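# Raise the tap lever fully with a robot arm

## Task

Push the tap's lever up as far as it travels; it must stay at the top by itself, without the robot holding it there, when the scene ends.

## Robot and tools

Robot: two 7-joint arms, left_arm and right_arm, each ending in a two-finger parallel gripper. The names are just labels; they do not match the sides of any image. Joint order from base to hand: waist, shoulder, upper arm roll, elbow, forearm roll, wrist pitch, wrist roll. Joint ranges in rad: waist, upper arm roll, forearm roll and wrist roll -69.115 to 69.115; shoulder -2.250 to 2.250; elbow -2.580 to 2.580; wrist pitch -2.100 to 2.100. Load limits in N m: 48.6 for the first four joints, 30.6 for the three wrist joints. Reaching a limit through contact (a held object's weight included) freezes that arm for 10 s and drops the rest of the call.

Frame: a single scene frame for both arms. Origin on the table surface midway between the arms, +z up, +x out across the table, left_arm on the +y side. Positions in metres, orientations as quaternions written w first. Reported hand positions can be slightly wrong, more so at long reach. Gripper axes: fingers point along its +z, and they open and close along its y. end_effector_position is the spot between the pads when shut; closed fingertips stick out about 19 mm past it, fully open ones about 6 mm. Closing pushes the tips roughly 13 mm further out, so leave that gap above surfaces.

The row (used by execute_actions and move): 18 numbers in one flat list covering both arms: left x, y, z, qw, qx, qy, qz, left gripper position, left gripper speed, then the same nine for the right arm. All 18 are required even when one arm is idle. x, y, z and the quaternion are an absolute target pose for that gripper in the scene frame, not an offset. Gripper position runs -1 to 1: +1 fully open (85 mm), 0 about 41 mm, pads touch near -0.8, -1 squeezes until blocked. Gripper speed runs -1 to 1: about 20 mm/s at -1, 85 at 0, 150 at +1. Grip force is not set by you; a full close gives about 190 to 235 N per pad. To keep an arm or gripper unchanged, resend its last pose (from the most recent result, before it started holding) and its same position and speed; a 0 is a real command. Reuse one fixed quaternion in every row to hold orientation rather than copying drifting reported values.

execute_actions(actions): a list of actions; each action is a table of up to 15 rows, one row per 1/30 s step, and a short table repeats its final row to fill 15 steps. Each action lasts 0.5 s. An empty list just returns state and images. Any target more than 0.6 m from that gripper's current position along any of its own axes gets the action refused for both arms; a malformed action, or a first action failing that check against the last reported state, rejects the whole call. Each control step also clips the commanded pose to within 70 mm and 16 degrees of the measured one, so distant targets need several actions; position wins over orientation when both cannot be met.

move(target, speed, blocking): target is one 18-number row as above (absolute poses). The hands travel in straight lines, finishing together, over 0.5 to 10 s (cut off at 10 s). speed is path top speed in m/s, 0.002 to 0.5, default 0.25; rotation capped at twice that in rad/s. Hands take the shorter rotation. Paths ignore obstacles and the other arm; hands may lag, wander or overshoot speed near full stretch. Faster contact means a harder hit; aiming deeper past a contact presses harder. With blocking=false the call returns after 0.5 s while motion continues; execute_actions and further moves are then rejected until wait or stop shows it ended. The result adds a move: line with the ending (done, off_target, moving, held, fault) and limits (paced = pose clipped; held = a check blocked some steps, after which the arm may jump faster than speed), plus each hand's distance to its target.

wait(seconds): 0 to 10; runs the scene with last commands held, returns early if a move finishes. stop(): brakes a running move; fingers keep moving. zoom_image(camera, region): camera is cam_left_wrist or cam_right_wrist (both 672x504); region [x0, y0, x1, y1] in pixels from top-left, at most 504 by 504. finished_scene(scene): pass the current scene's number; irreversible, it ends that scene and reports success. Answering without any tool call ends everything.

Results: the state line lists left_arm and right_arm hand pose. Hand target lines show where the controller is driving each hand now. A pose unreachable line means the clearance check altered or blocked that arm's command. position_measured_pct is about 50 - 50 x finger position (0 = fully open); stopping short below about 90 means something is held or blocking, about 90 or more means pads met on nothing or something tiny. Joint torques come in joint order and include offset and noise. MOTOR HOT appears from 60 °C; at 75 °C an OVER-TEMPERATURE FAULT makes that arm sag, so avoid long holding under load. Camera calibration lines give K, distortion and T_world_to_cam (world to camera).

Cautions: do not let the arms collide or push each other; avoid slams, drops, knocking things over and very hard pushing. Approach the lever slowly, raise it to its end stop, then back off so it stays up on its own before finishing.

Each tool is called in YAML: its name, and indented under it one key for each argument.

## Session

execute_actions:
  actions: []

Scene clock: 0.00 s.
left_arm: end_effector_position=(+0.5017, +0.3557, +0.1995) position_measured_pct=0.0 end_effector_quat_wxyz=(+0.001, -0.070, +0.998, -0.001) | right_arm: end_effector_position=(+0.2371, +0.1108, +0.3292) position_measured_pct=0.0 end_effector_quat_wxyz=(+0.037, +0.802, -0.596, +0.010)
Joint positions: left_arm=[-0.053  0.433 -0.003  1.657  0.003  1.051  1.515] | right_arm=[-0.883  0.525 -0.185  1.08   0.102  1.621  2.352]
Joint velocities: left_arm=[-0.     0.    -0.001 -0.     0.001 -0.     0.   ] | right_arm=[-0.001 -0.002 -0.001 -0.001  0.    -0.    -0.001]
Joint torques (N m, as the joint torque sensors report them, + toward a larger angle): no reading
Hand target (left_arm): +0.502, +0.356, +0.199; +0.001, -0.070, +0.998, -0.001
Hand target (right_arm): +0.237, +0.111, +0.329; +0.037, +0.802, -0.596, +0.010
camera_calibration (this result's frames):
cam_left_wrist: T_world_to_cam=[[-0.105686, 0.993498, -0.042337, -0.283904], [0.994157, 0.104625, -0.026547, -0.466265], [-0.0219449, -0.0448953, -0.998751, 0.372407], [0, 0, 0, 1]] pos_world=[0.441708, 0.34756, 0.347544]
cam_right_wrist: T_world_to_cam=[[-0.957095, -0.288621, 0.0258111, 0.249034], [-0.289662, 0.955395, -0.0575933, 0.037862], [-0.00803715, -0.0625988, -0.998006, 0.484624], [0, 0, 0, 1]] pos_world=[0.253211, 0.0660403, 0.479411]

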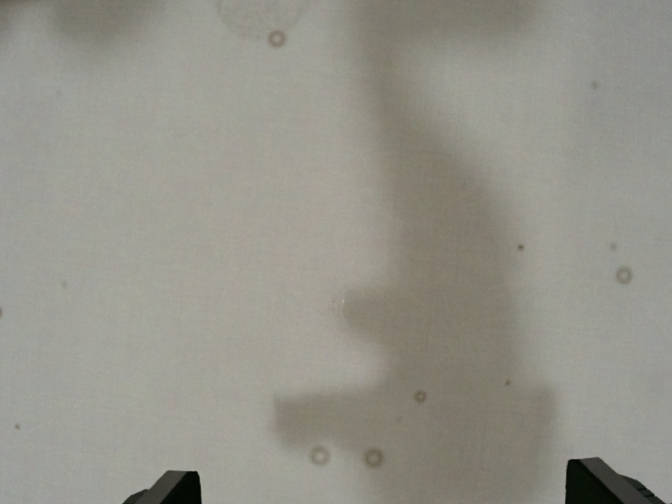

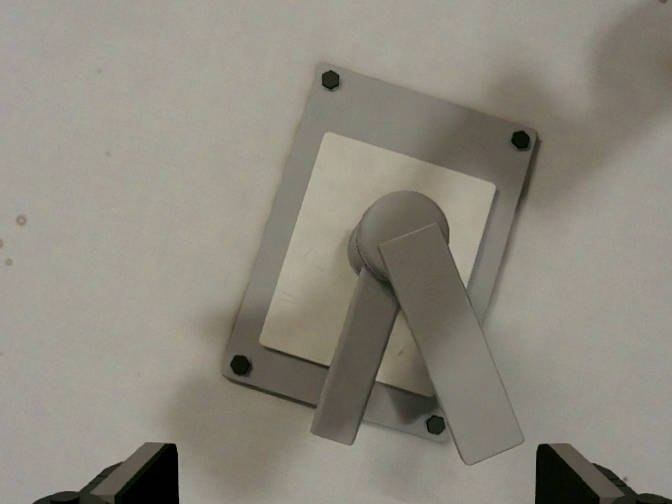

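move:
  target: [0.368, 0.258, 0.295, -0.385, -0.0602, 0.8586, -0.3346, 1, 0, 0.1626, 0.0951, 0.25, 0, 0.902, -0.432, 0, 0.5, 0.5]
  speed: 0.45

Scene clock: 119.40 s.
left_arm: end_effector_position=(+0.3680, +0.2576, +0.2945) position_measured_pct=0.0 end_effector_quat_wxyz=(-0.385, -0.061, +0.858, -0.334) | right_arm: end_effector_position=(+0.1628, +0.0954, +0.2497) position_measured_pct=25.0 end_effector_quat_wxyz=(+0.000, +0.902, -0.432, +0.000)
Joint positions: left_arm=[-0.282  0.68   0.125  1.464  0.391  1.967  1.391] | right_arm=[-0.883  0.391 -0.303  1.56   0.122  1.209  2.574]
Joint velocities: left_arm=[-0.002  0.004 -0.003  0.001 -0.001  0.    -0.001] | right_arm=[ 0.001 -0.002  0.    -0.     0.    -0.    -0.001]
Joint torques (N m, as the joint torque sensors report them, + toward a larger angle): left_arm=[  0.14 -18.13   1.98  -4.66   1.24   2.15   0.37] | right_arm=[  0.16 -15.77  -0.51  -8.58   0.29  -0.29  -0.03]
Hand target (left_arm): +0.368, +0.258, +0.294; -0.385, -0.061, +0.858, -0.334
Hand target (right_arm): +0.163, +0.095, +0.250; +0.000, +0.902, -0.432, +0.000
Off the commanded pose (left_arm): 0.001 m, 0 deg.
Off the commanded pose (right_arm): 0.000 m, 0 deg.
move: done
camera_calibration (this result's frames):
cam_left_wrist: T_world_to_cam=[[-0.362069, 0.738017, -0.569418, 0.118874], [0.691422, -0.197062, -0.695056, 0.0654963], [-0.625173, -0.645366, -0.438931, 0.671808], [0, 0, 0, 1]] pos_world=[0.417752, 0.358739, 0.40809]
cam_right_wrist: T_world_to_cam=[[-0.779564, -0.625966, -0.021129, 0.190515], [-0.626153, 0.779694, 0.00305062, 0.0828914], [0.0145645, 0.0156081, -0.999772, 0.393102], [0, 0, 0, 1]] pos_world=[0.194696, 0.0484906, 0.396784]

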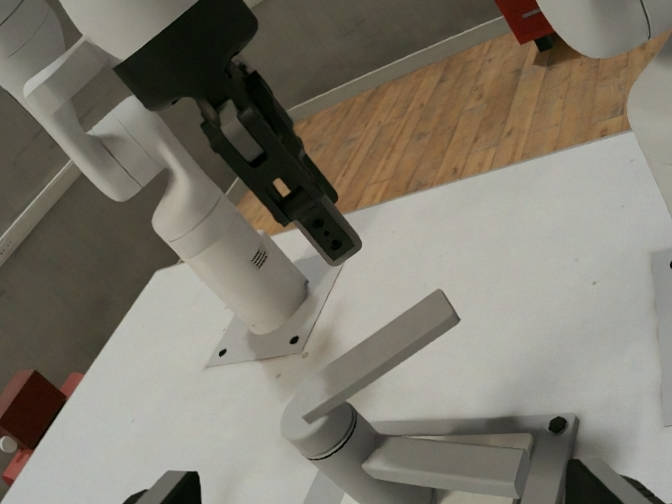

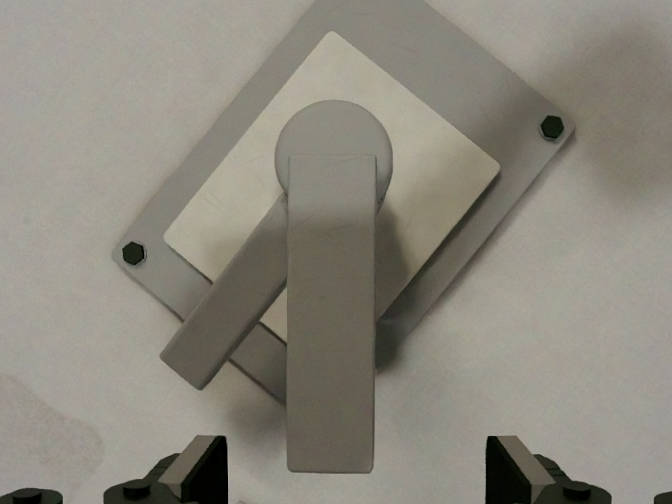

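zoom_image:
  camera: "cam_right_wrist"
  region: [150, 80, 520, 504]

zoom_image:
  camera: "cam_left_wrist"
  region: [150, 150, 600, 504]

Region (150, 80, 520, 504) of cam_right_wrist's 672x504 image, scaled by 1.189; it fills the left 440 columns of this view, and the rest is white.

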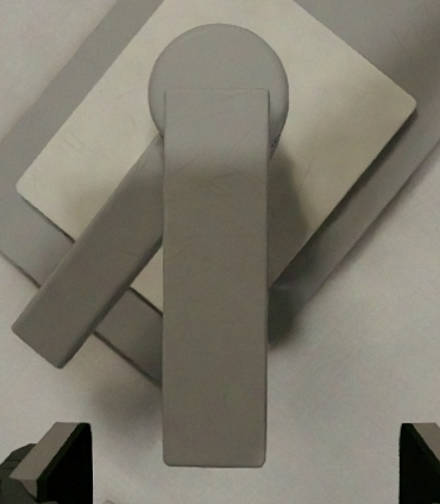

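Region (150, 150, 600, 504) of cam_left_wrist's 672x504 image, scaled by 1.120; it fills the top 396 rows of this view, and the rest is white.

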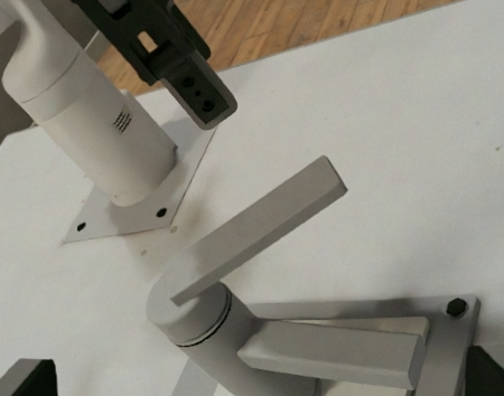

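move:
  target: [0.368, 0.258, 0.295, -0.385, -0.0602, 0.8586, -0.3346, 1, 0, 0.169, 0.100, 0.19, 0, 0.902, -0.432, 0, 0.5, 0.5]
  speed: 0.2

Scene clock: 150.13 s.
left_arm: end_effector_position=(+0.3680, +0.2580, +0.2950) position_measured_pct=0.0 end_effector_quat_wxyz=(-0.385, -0.060, +0.858, -0.334) | right_arm: end_effector_position=(+0.1692, +0.1001, +0.1902) position_measured_pct=25.0 end_effector_quat_wxyz=(-0.000, +0.902, -0.432, +0.000)
Joint positions: left_arm=[-0.283  0.68   0.125  1.463  0.391  1.969  1.39 ] | right_arm=[-0.886  0.468 -0.293  1.648  0.151  1.047  2.558]
Joint velocities: left_arm=[ 0.    -0.     0.    -0.001  0.002  0.     0.001] | right_arm=[ 0.     0.003  0.     0.     0.    -0.     0.002]
Joint torques (N m, as the joint torque sensors report them, + toward a larger angle): left_arm=[  0.3  -17.71   1.53  -4.6    1.04   2.23   0.21] | right_arm=[  0.27 -16.47  -0.37  -7.73   0.32  -0.27   0.08]
Hand target (left_arm): +0.368, +0.258, +0.295; -0.385, -0.060, +0.858, -0.334
Hand target (right_arm): +0.169, +0.100, +0.190; +0.000, +0.902, -0.432, +0.000
Off the commanded pose (left_arm): 0.000 m, 0 deg.
Off the commanded pose (right_arm): 0.000 m, 0 deg.
move: done
camera_calibration (this result's frames):
cam_left_wrist: T_world_to_cam=[[-0.361594, 0.737398, -0.570521, 0.119148], [0.69146, -0.198375, -0.694644, 0.0661089], [-0.625406, -0.645672, -0.43815, 0.67218], [0, 0, 0, 1]] pos_world=[0.417757, 0.359263, 0.408414]
cam_right_wrist: T_world_to_cam=[[-0.779397, -0.626141, -0.0220654, 0.197392], [-0.626347, 0.779538, 0.00325597, 0.083469], [0.0151621, 0.0163583, -0.999751, 0.333184], [0, 0, 0, 1]] pos_world=[0.201075, 0.0530774, 0.337184]

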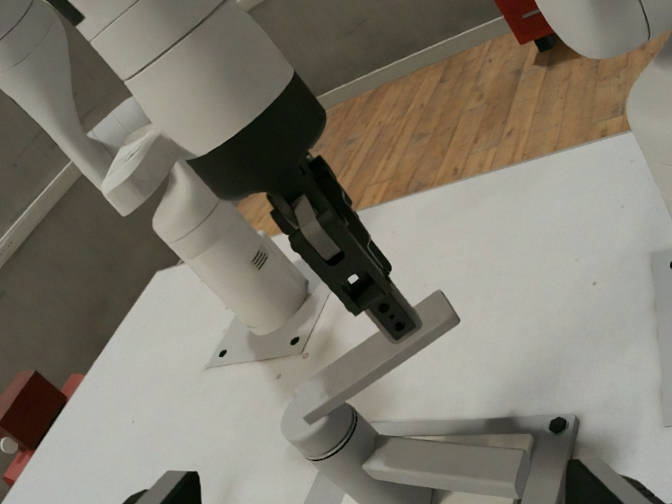

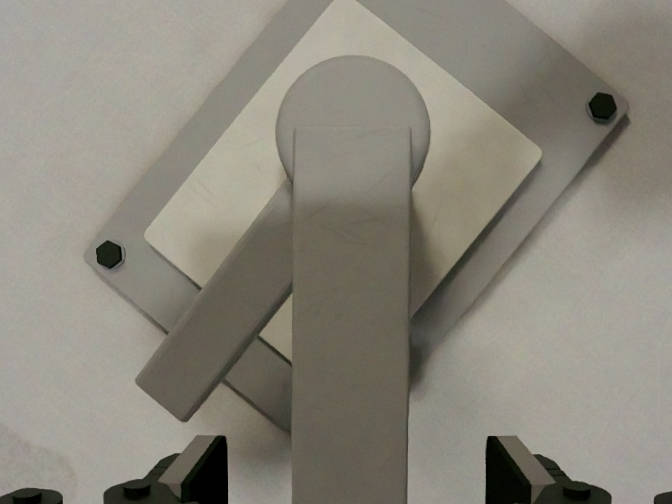

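move:
  target: [0.368, 0.258, 0.295, -0.385, -0.0602, 0.8586, -0.3346, 1, 0, 0.1702, 0.101, 0.158, 0, 0.902, -0.432, 0, 0.5, 0.5]
  speed: 0.1

Scene clock: 156.57 s.
left_arm: end_effector_position=(+0.3680, +0.2580, +0.2950) position_measured_pct=0.0 end_effector_quat_wxyz=(-0.385, -0.060, +0.858, -0.334) | right_arm: end_effector_position=(+0.1703, +0.1010, +0.1581) position_measured_pct=25.0 end_effector_quat_wxyz=(-0.000, +0.902, -0.432, +0.000)
Joint positions: left_arm=[-0.283  0.68   0.125  1.463  0.391  1.969  1.39 ] | right_arm=[-0.891  0.513 -0.285  1.692  0.169  0.96   2.544]
Joint velocities: left_arm=[-0.    -0.     0.001 -0.     0.     0.    -0.001] | right_arm=[ 0.     0.001 -0.001  0.     0.    -0.    -0.001]
Joint torques (N m, as the joint torque sensors report them, + toward a larger angle): left_arm=[ -0.25 -18.36   1.53  -4.8    0.95   2.48   0.14] | right_arm=[  0.43 -16.82  -0.53  -7.51   0.21  -0.29   0.04]
Hand target (left_arm): +0.368, +0.258, +0.295; -0.385, -0.060, +0.858, -0.334
Hand target (right_arm): +0.170, +0.101, +0.158; +0.000, +0.902, -0.432, +0.000
Off the commanded pose (left_arm): 0.000 m, 0 deg.
Off the commanded pose (right_arm): 0.000 m, 0 deg.
move: done
camera_calibration (this result's frames):
cam_left_wrist: T_world_to_cam=[[-0.361599, 0.737396, -0.570521, 0.119149], [0.691462, -0.198369, -0.694643, 0.0661066], [-0.625401, -0.645676, -0.438151, 0.672181], [0, 0, 0, 1]] pos_world=[0.417756, 0.359265, 0.408414]
cam_right_wrist: T_world_to_cam=[[-0.779305, -0.626263, -0.0218675, 0.198126], [-0.626465, 0.779442, 0.00330445, 0.083549], [0.014975, 0.0162744, -0.999755, 0.301129], [0, 0, 0, 1]] pos_world=[0.202231, 0.0540563, 0.305112]

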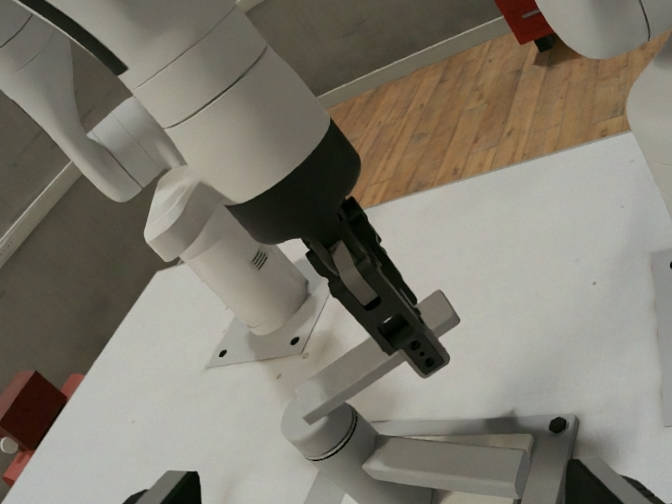

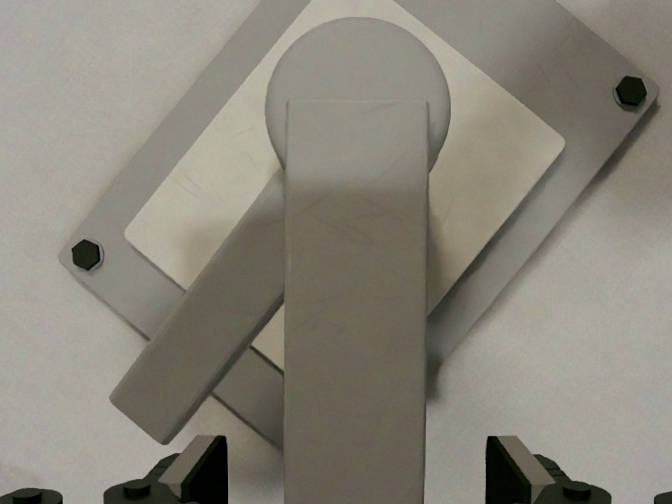

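execute_actions:
  actions:
    - [[0.368, 0.258, 0.295, -0.385, -0.0602, 0.8586, -0.3346, 1, 0, 0.1702, 0.101, 0.158, 0, 0.902, -0.432, 0, -0.3, 0.5]]

Scene clock: 161.23 s.
left_arm: end_effector_position=(+0.3680, +0.2580, +0.2950) position_measured_pct=0.0 end_effector_quat_wxyz=(-0.385, -0.060, +0.858, -0.334) | right_arm: end_effector_position=(+0.1703, +0.1012, +0.1584) position_measured_pct=59.9 end_effector_quat_wxyz=(-0.000, +0.902, -0.432, +0.000)
Joint positions: left_arm=[-0.283  0.68   0.125  1.463  0.391  1.969  1.39 ] | right_arm=[-0.891  0.513 -0.285  1.692  0.169  0.96   2.544]
Joint velocities: left_arm=[-0.001  0.     0.    -0.001 -0.    -0.    -0.001] | right_arm=[ 0.     0.    -0.001 -0.002  0.    -0.    -0.   ]
Joint torques (N m, as the joint torque sensors report them, + toward a larger angle): left_arm=[ -0.03 -18.21   1.63  -4.89   0.88   2.18   0.08] | right_arm=[  0.28 -16.35  -0.63  -7.31   0.34  -0.31   0.19]
Hand target (left_arm): +0.368, +0.258, +0.295; -0.385, -0.060, +0.858, -0.334
Hand target (right_arm): +0.170, +0.101, +0.158; +0.000, +0.902, -0.432, +0.000
Off the commanded pose (left_arm): 0.000 m, 0 deg.
Off the commanded pose (right_arm): 0.000 m, 0 deg.
camera_calibration (this result's frames):
cam_left_wrist: T_world_to_cam=[[-0.361599, 0.737396, -0.570521, 0.119149], [0.691462, -0.198369, -0.694643, 0.0661066], [-0.625401, -0.645676, -0.438151, 0.672181], [0, 0, 0, 1]] pos_world=[0.417756, 0.359265, 0.408414]
cam_right_wrist: T_world_to_cam=[[-0.779548, -0.625943, -0.0223797, 0.198278], [-0.626161, 0.779684, 0.00377701, 0.0833029], [0.0150849, 0.0169577, -0.999742, 0.301374], [0, 0, 0, 1]] pos_world=[0.202182, 0.0540504, 0.305419]

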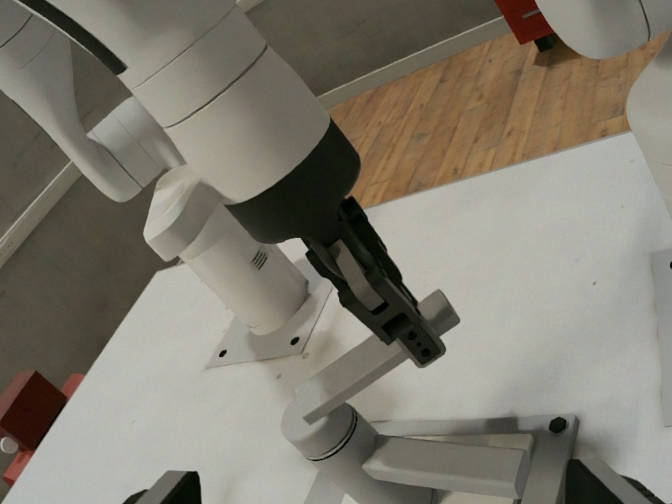

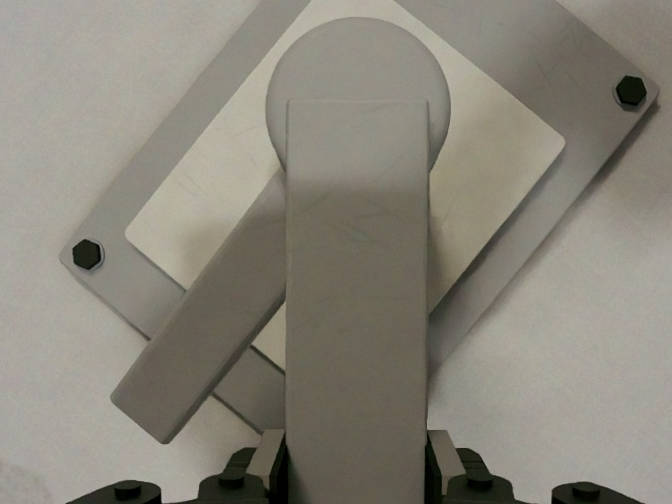

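move:
  target: [0.368, 0.258, 0.295, -0.385, -0.0602, 0.8586, -0.3346, 1, 0, 0.178, 0.0917, 0.188, -0.075, 0.8883, -0.4254, -0.1566, -0.3, 0.5]
  speed: 0.2

Scene clock: 169.90 s.
left_arm: end_effector_position=(+0.3680, +0.2580, +0.2950) position_measured_pct=0.0 end_effector_quat_wxyz=(-0.385, -0.060, +0.858, -0.334) | right_arm: end_effector_position=(+0.1778, +0.0916, +0.1876) position_measured_pct=59.9 end_effector_quat_wxyz=(-0.074, +0.889, -0.425, -0.156)
Joint positions: left_arm=[-0.283  0.68   0.125  1.463  0.391  1.969  1.39 ] | right_arm=[-0.494  0.461 -0.47   1.774 -0.174  0.864  2.98 ]
Joint velocities: left_arm=[-0.001 -0.     0.001 -0.     0.002  0.     0.   ] | right_arm=[ 0.006 -0.002 -0.001 -0.001 -0.01   0.001  0.008]
Joint torques (N m, as the joint torque sensors report them, + toward a larger angle): left_arm=[  0.29 -18.42   1.95  -4.77   1.05   2.32   0.24] | right_arm=[  0.17 -15.48  -1.98  -8.31  -0.84  -0.35  -0.42]
Hand target (left_arm): +0.368, +0.258, +0.295; -0.385, -0.060, +0.858, -0.334
Hand target (right_arm): +0.178, +0.092, +0.188; -0.075, +0.888, -0.425, -0.157
Off the commanded pose (left_arm): 0.000 m, 0 deg.
Off the commanded pose (right_arm): 0.001 m, 0 deg.
move: done
camera_calibration (this result's frames):
cam_left_wrist: T_world_to_cam=[[-0.361598, 0.737396, -0.570521, 0.119148], [0.691462, -0.198369, -0.694643, 0.0661066], [-0.625401, -0.645676, -0.438152, 0.672181], [0, 0, 0, 1]] pos_world=[0.417756, 0.359265, 0.408414]
cam_right_wrist: T_world_to_cam=[[-0.782484, -0.622356, -0.01979, 0.198483], [-0.589738, 0.730526, 0.344296, 0.0295245], [-0.199818, 0.281077, -0.938652, 0.333121], [0, 0, 0, 1]] pos_world=[0.239285, 0.0083258, 0.306448]

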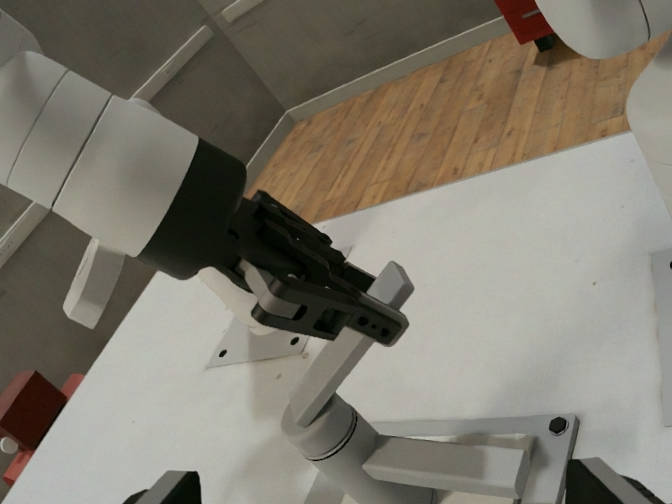

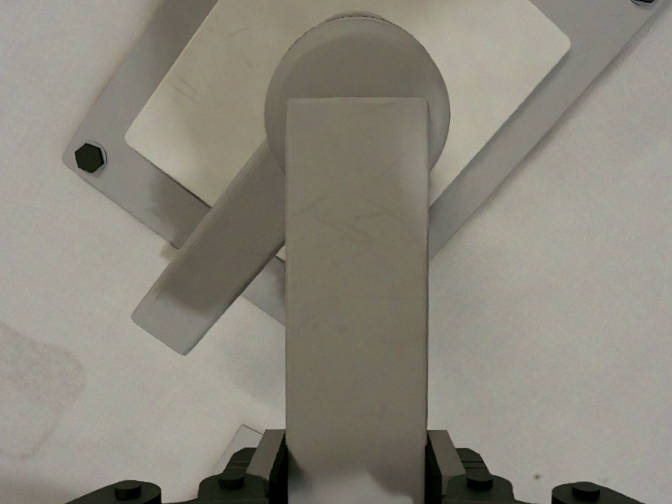

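move:
  target: [0.368, 0.258, 0.295, -0.385, -0.0602, 0.8586, -0.3346, 1, 0, 0.1803, 0.0888, 0.1933, -0.0898, 0.8822, -0.4225, -0.1875, -0.3, 0.5]
  speed: 0.08

Scene clock: 175.27 s.
left_arm: end_effector_position=(+0.3680, +0.2580, +0.2950) position_measured_pct=0.0 end_effector_quat_wxyz=(-0.385, -0.060, +0.858, -0.334) | right_arm: end_effector_position=(+0.1798, +0.0890, +0.1922) position_measured_pct=59.9 end_effector_quat_wxyz=(-0.089, +0.883, -0.422, -0.188)
Joint positions: left_arm=[-0.283  0.68   0.125  1.463  0.391  1.969  1.39 ] | right_arm=[-0.41   0.468 -0.512  1.786 -0.245  0.861  3.073]
Joint velocities: left_arm=[-0.001 -0.    -0.    -0.     0.001  0.    -0.001] | right_arm=[ 0.005  0.002 -0.002 -0.002 -0.007  0.     0.006]
Joint torques (N m, as the joint torque sensors report them, + toward a larger angle): left_arm=[ -0.03 -18.13   1.66  -4.77   1.13   2.24   0.16] | right_arm=[  1.15 -16.47  -2.16  -8.15  -1.29   0.68  -0.15]
Hand target (left_arm): +0.368, +0.258, +0.295; -0.385, -0.060, +0.858, -0.334
Hand target (right_arm): +0.180, +0.089, +0.193; -0.090, +0.882, -0.422, -0.188
Off the commanded pose (left_arm): 0.000 m, 0 deg.
Off the commanded pose (right_arm): 0.001 m, 0 deg.
move: done
camera_calibration (this result's frames):
cam_left_wrist: T_world_to_cam=[[-0.361599, 0.737396, -0.570521, 0.119149], [0.691463, -0.198369, -0.694643, 0.0661064], [-0.625401, -0.645676, -0.438152, 0.672181], [0, 0, 0, 1]] pos_world=[0.417756, 0.359265, 0.408414]
cam_right_wrist: T_world_to_cam=[[-0.78336, -0.621279, -0.0189658, 0.198474], [-0.573003, 0.709993, 0.409363, 0.0172752], [-0.240863, 0.331546, -0.912174, 0.336402], [0, 0, 0, 1]] pos_world=[0.246402, -0.000490002, 0.30355]

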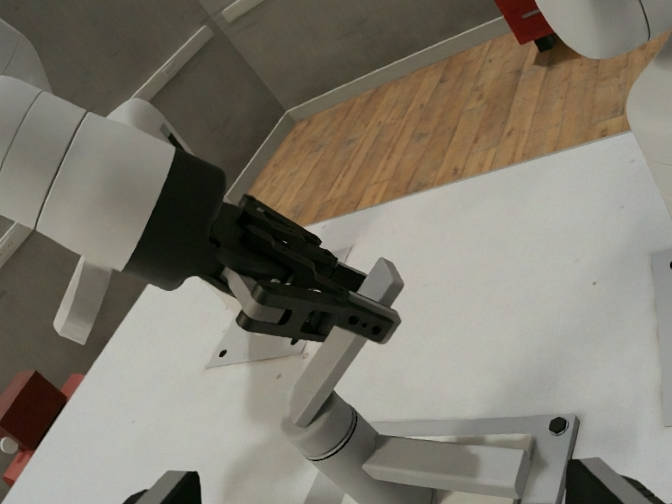

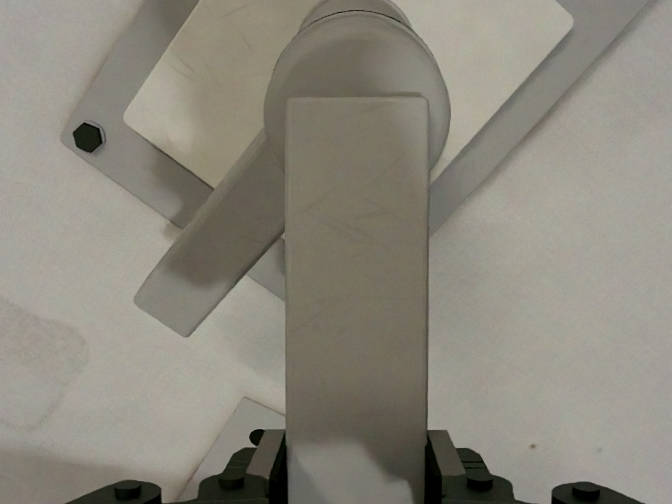

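move:
  target: [0.368, 0.258, 0.295, -0.385, -0.0602, 0.8586, -0.3346, 1, 0, 0.1822, 0.0865, 0.1971, -0.1008, 0.8771, -0.4201, -0.2105, -0.3, 0.5]
  speed: 0.08

Scene clock: 180.20 s.
left_arm: end_effector_position=(+0.3680, +0.2580, +0.2950) position_measured_pct=0.0 end_effector_quat_wxyz=(-0.385, -0.060, +0.858, -0.334) | right_arm: end_effector_position=(+0.1794, +0.0881, +0.1925) position_measured_pct=59.9 end_effector_quat_wxyz=(-0.098, +0.878, -0.418, -0.213)
Joint positions: left_arm=[-0.283  0.68   0.125  1.463  0.391  1.969  1.39 ] | right_arm=[-0.352  0.486 -0.545  1.794 -0.293  0.859  3.14 ]
Joint velocities: left_arm=[ 0.     0.    -0.    -0.    -0.002  0.     0.   ] | right_arm=[ 0.004  0.003 -0.002 -0.002 -0.004  0.001  0.001]
Joint torques (N m, as the joint torque sensors report them, + toward a larger angle): left_arm=[  0.09 -18.06   1.43  -4.82   0.91   2.17   0.18] | right_arm=[  4.61 -22.81  -0.85  -8.79  -1.57   2.9   -0.65]
Hand target (left_arm): +0.368, +0.258, +0.295; -0.385, -0.060, +0.858, -0.334
Hand target (right_arm): +0.182, +0.087, +0.197; -0.101, +0.877, -0.420, -0.210
Off the commanded pose (left_arm): 0.000 m, 0 deg.
Off the commanded pose (right_arm): 0.006 m, 1 deg.
move: off_target (right_arm)
camera_calibration (this result's frames):
cam_left_wrist: T_world_to_cam=[[-0.361599, 0.737396, -0.570521, 0.119149], [0.691462, -0.198369, -0.694643, 0.0661067], [-0.625401, -0.645676, -0.438151, 0.672181], [0, 0, 0, 1]] pos_world=[0.417756, 0.359265, 0.408414]
cam_right_wrist: T_world_to_cam=[[-0.781122, -0.624238, -0.0132502, 0.196356], [-0.559483, 0.690356, 0.45868, 0.00742076], [-0.277178, 0.365698, -0.888503, 0.335823], [0, 0, 0, 1]] pos_world=[0.250613, -0.00535977, 0.297577]

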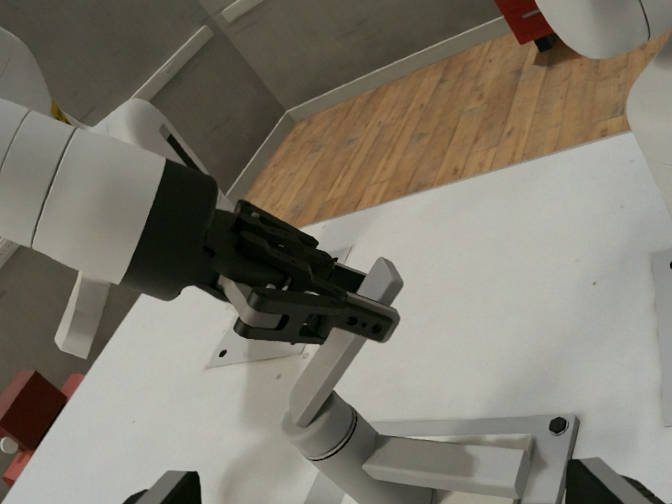

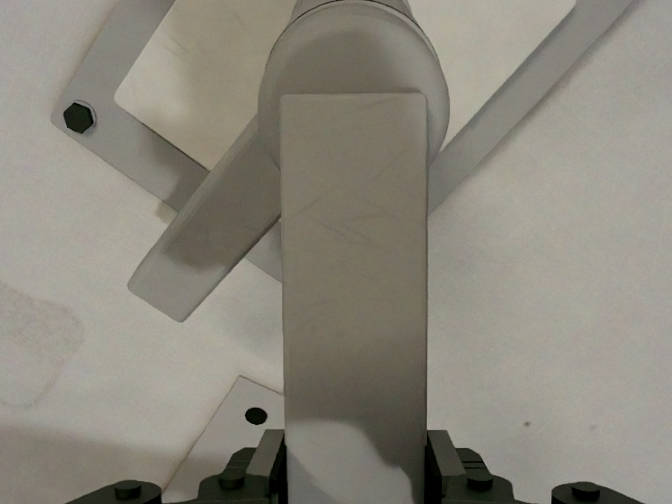

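execute_actions:
  actions:
    - [[0.368, 0.258, 0.295, -0.385, -0.0602, 0.8586, -0.3346, 1, 0, 0.1796, 0.0883, 0.1922, -0.092, 0.881, -0.421, -0.195, -0.3, 0.5], [0.368, 0.258, 0.295, -0.385, -0.0602, 0.8586, -0.3346, 1, 0, 0.1796, 0.0883, 0.1922, -0.092, 0.881, -0.421, -0.195, -0.3, 0.5], [0.368, 0.258, 0.295, -0.385, -0.0602, 0.8586, -0.3346, 1, 0, 0.1796, 0.0883, 0.1922, -0.092, 0.881, -0.421, -0.195, -0.3, 0.5], [0.368, 0.258, 0.295, -0.385, -0.0602, 0.8586, -0.3346, 1, 0, 0.1796, 0.0883, 0.1922, -0.092, 0.881, -0.421, -0.195, -0.3, 0.5], [0.368, 0.258, 0.295, -0.385, -0.0602, 0.8586, -0.3346, 1, 0, 0.1796, 0.0883, 0.1922, -0.092, 0.881, -0.421, -0.195, -0.3, 0.5], [0.368, 0.258, 0.295, -0.385, -0.0602, 0.8586, -0.3346, 1, 0, 0.1796, 0.0883, 0.1922, -0.092, 0.881, -0.421, -0.195, -0.3, 0.5], [0.368, 0.258, 0.295, -0.385, -0.0602, 0.8586, -0.3346, 1, 0, 0.1796, 0.0883, 0.1922, -0.092, 0.881, -0.421, -0.195, 0.5, 0.6]]

Scene clock: 186.90 s.
left_arm: end_effector_position=(+0.3680, +0.2580, +0.2950) position_measured_pct=0.0 end_effector_quat_wxyz=(-0.385, -0.060, +0.858, -0.334) | right_arm: end_effector_position=(+0.1796, +0.0883, +0.1921) position_measured_pct=32.1 end_effector_quat_wxyz=(-0.092, +0.881, -0.421, -0.195)
Joint positions: left_arm=[-0.283  0.68   0.125  1.463  0.391  1.969  1.39 ] | right_arm=[-0.391  0.473 -0.523  1.79  -0.26   0.859  3.093]
Joint velocities: left_arm=[ 0.     0.     0.001  0.    -0.    -0.     0.001] | right_arm=[-0.001 -0.004 -0.001 -0.002  0.001 -0.    -0.002]
Joint torques (N m, as the joint torque sensors report them, + toward a larger angle): left_arm=[  0.21 -18.31   1.91  -4.91   0.85   2.4    0.24] | right_arm=[  0.52 -14.45  -1.73  -7.46  -0.62  -0.3    0.06]
Hand target (left_arm): +0.368, +0.258, +0.295; -0.385, -0.060, +0.858, -0.334
Hand target (right_arm): +0.180, +0.088, +0.192; -0.092, +0.881, -0.421, -0.195
Off the commanded pose (left_arm): 0.000 m, 0 deg.
Off the commanded pose (right_arm): 0.000 m, 0 deg.
camera_calibration (this result's frames):
cam_left_wrist: T_world_to_cam=[[-0.361599, 0.737396, -0.570521, 0.119149], [0.691463, -0.198369, -0.694643, 0.0661065], [-0.625401, -0.645676, -0.438152, 0.672181], [0, 0, 0, 1]] pos_world=[0.417756, 0.359265, 0.408414]
cam_right_wrist: T_world_to_cam=[[-0.783656, -0.62096, -0.0170824, 0.19749], [-0.568052, 0.705214, 0.424252, 0.0144191], [-0.251397, 0.342171, -0.905383, 0.336169], [0, 0, 0, 1]] pos_world=[0.247467, -0.00256225, 0.301618]

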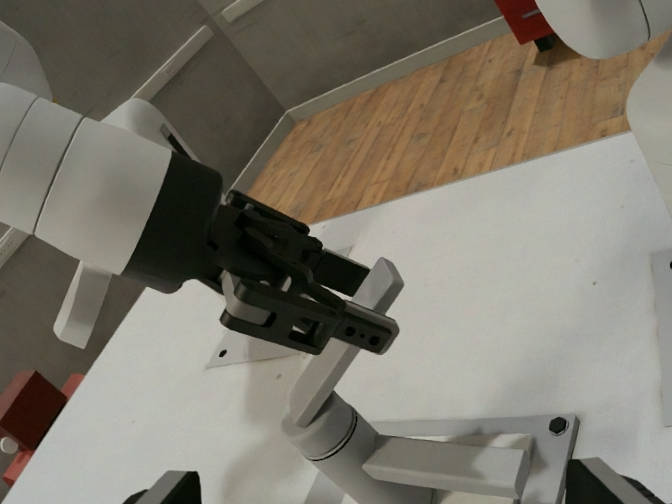

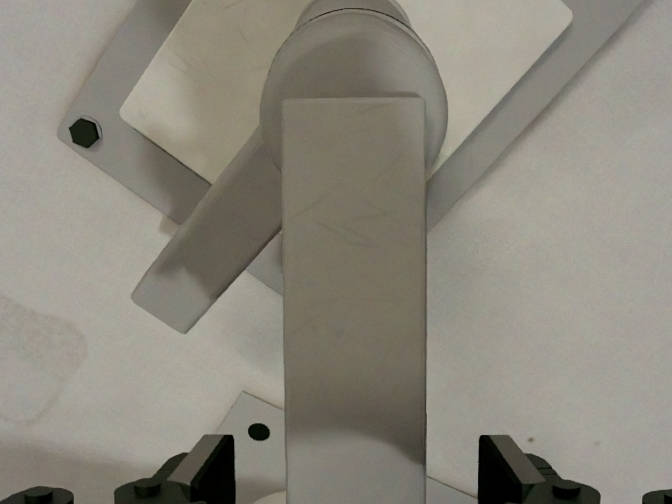

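wait:
  seconds: 0

Scene clock: 189.13 s.
left_arm: end_effector_position=(+0.3680, +0.2580, +0.2950) position_measured_pct=0.0 end_effector_quat_wxyz=(-0.385, -0.060, +0.858, -0.334) | right_arm: end_effector_position=(+0.1796, +0.0883, +0.1922) position_measured_pct=25.0 end_effector_quat_wxyz=(-0.092, +0.881, -0.421, -0.195)
Joint positions: left_arm=[-0.283  0.68   0.125  1.463  0.391  1.969  1.39 ] | right_arm=[-0.391  0.472 -0.523  1.79  -0.26   0.859  3.093]
Joint velocities: left_arm=[-0.    -0.     0.    -0.    -0.    -0.     0.001] | right_arm=[ 0.001  0.001 -0.    -0.001 -0.     0.    -0.   ]
Joint torques (N m, as the joint torque sensors report them, + toward a larger angle): left_arm=[  0.5  -18.36   0.83  -5.18   1.17   2.24   0.21] | right_arm=[  0.33 -14.91  -2.07  -7.46  -0.73  -0.34   0.02]
Hand target (left_arm): +0.368, +0.258, +0.295; -0.385, -0.060, +0.858, -0.334
Hand target (right_arm): +0.180, +0.088, +0.192; -0.092, +0.881, -0.421, -0.195
Off the commanded pose (left_arm): 0.000 m, 0 deg.
Off the commanded pose (right_arm): 0.000 m, 0 deg.
camera_calibration (this result's frames):
cam_left_wrist: T_world_to_cam=[[-0.361599, 0.737396, -0.570521, 0.119149], [0.691462, -0.198369, -0.694643, 0.0661065], [-0.625401, -0.645676, -0.438151, 0.672181], [0, 0, 0, 1]] pos_world=[0.417756, 0.359265, 0.408414]
cam_right_wrist: T_world_to_cam=[[-0.783558, -0.621076, -0.0173373, 0.19753], [-0.568264, 0.705089, 0.424177, 0.0143955], [-0.251222, 0.34222, -0.905413, 0.336203], [0, 0, 0, 1]] pos_world=[0.247418, -0.002524, 0.301721]

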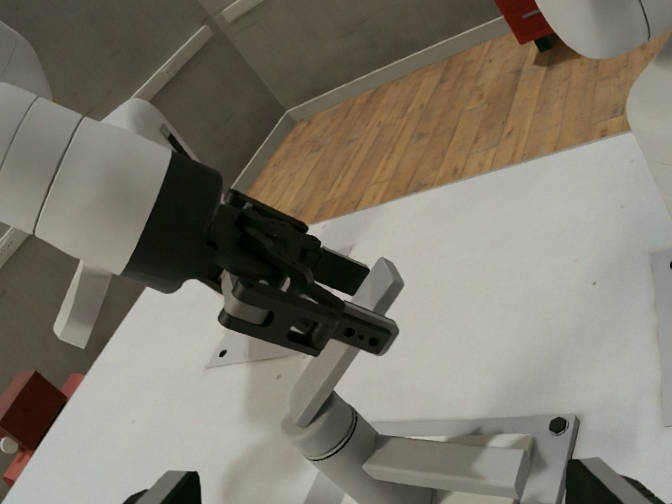

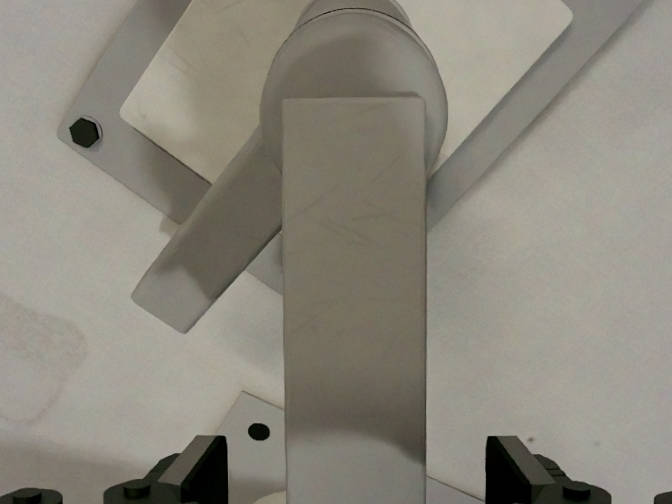

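The gripper is open and no longer touching the lever, and the lever has stayed up at its stop. I'm ending the scene.

finished_scene:
  scene: 2

The scene is finished: the task was done.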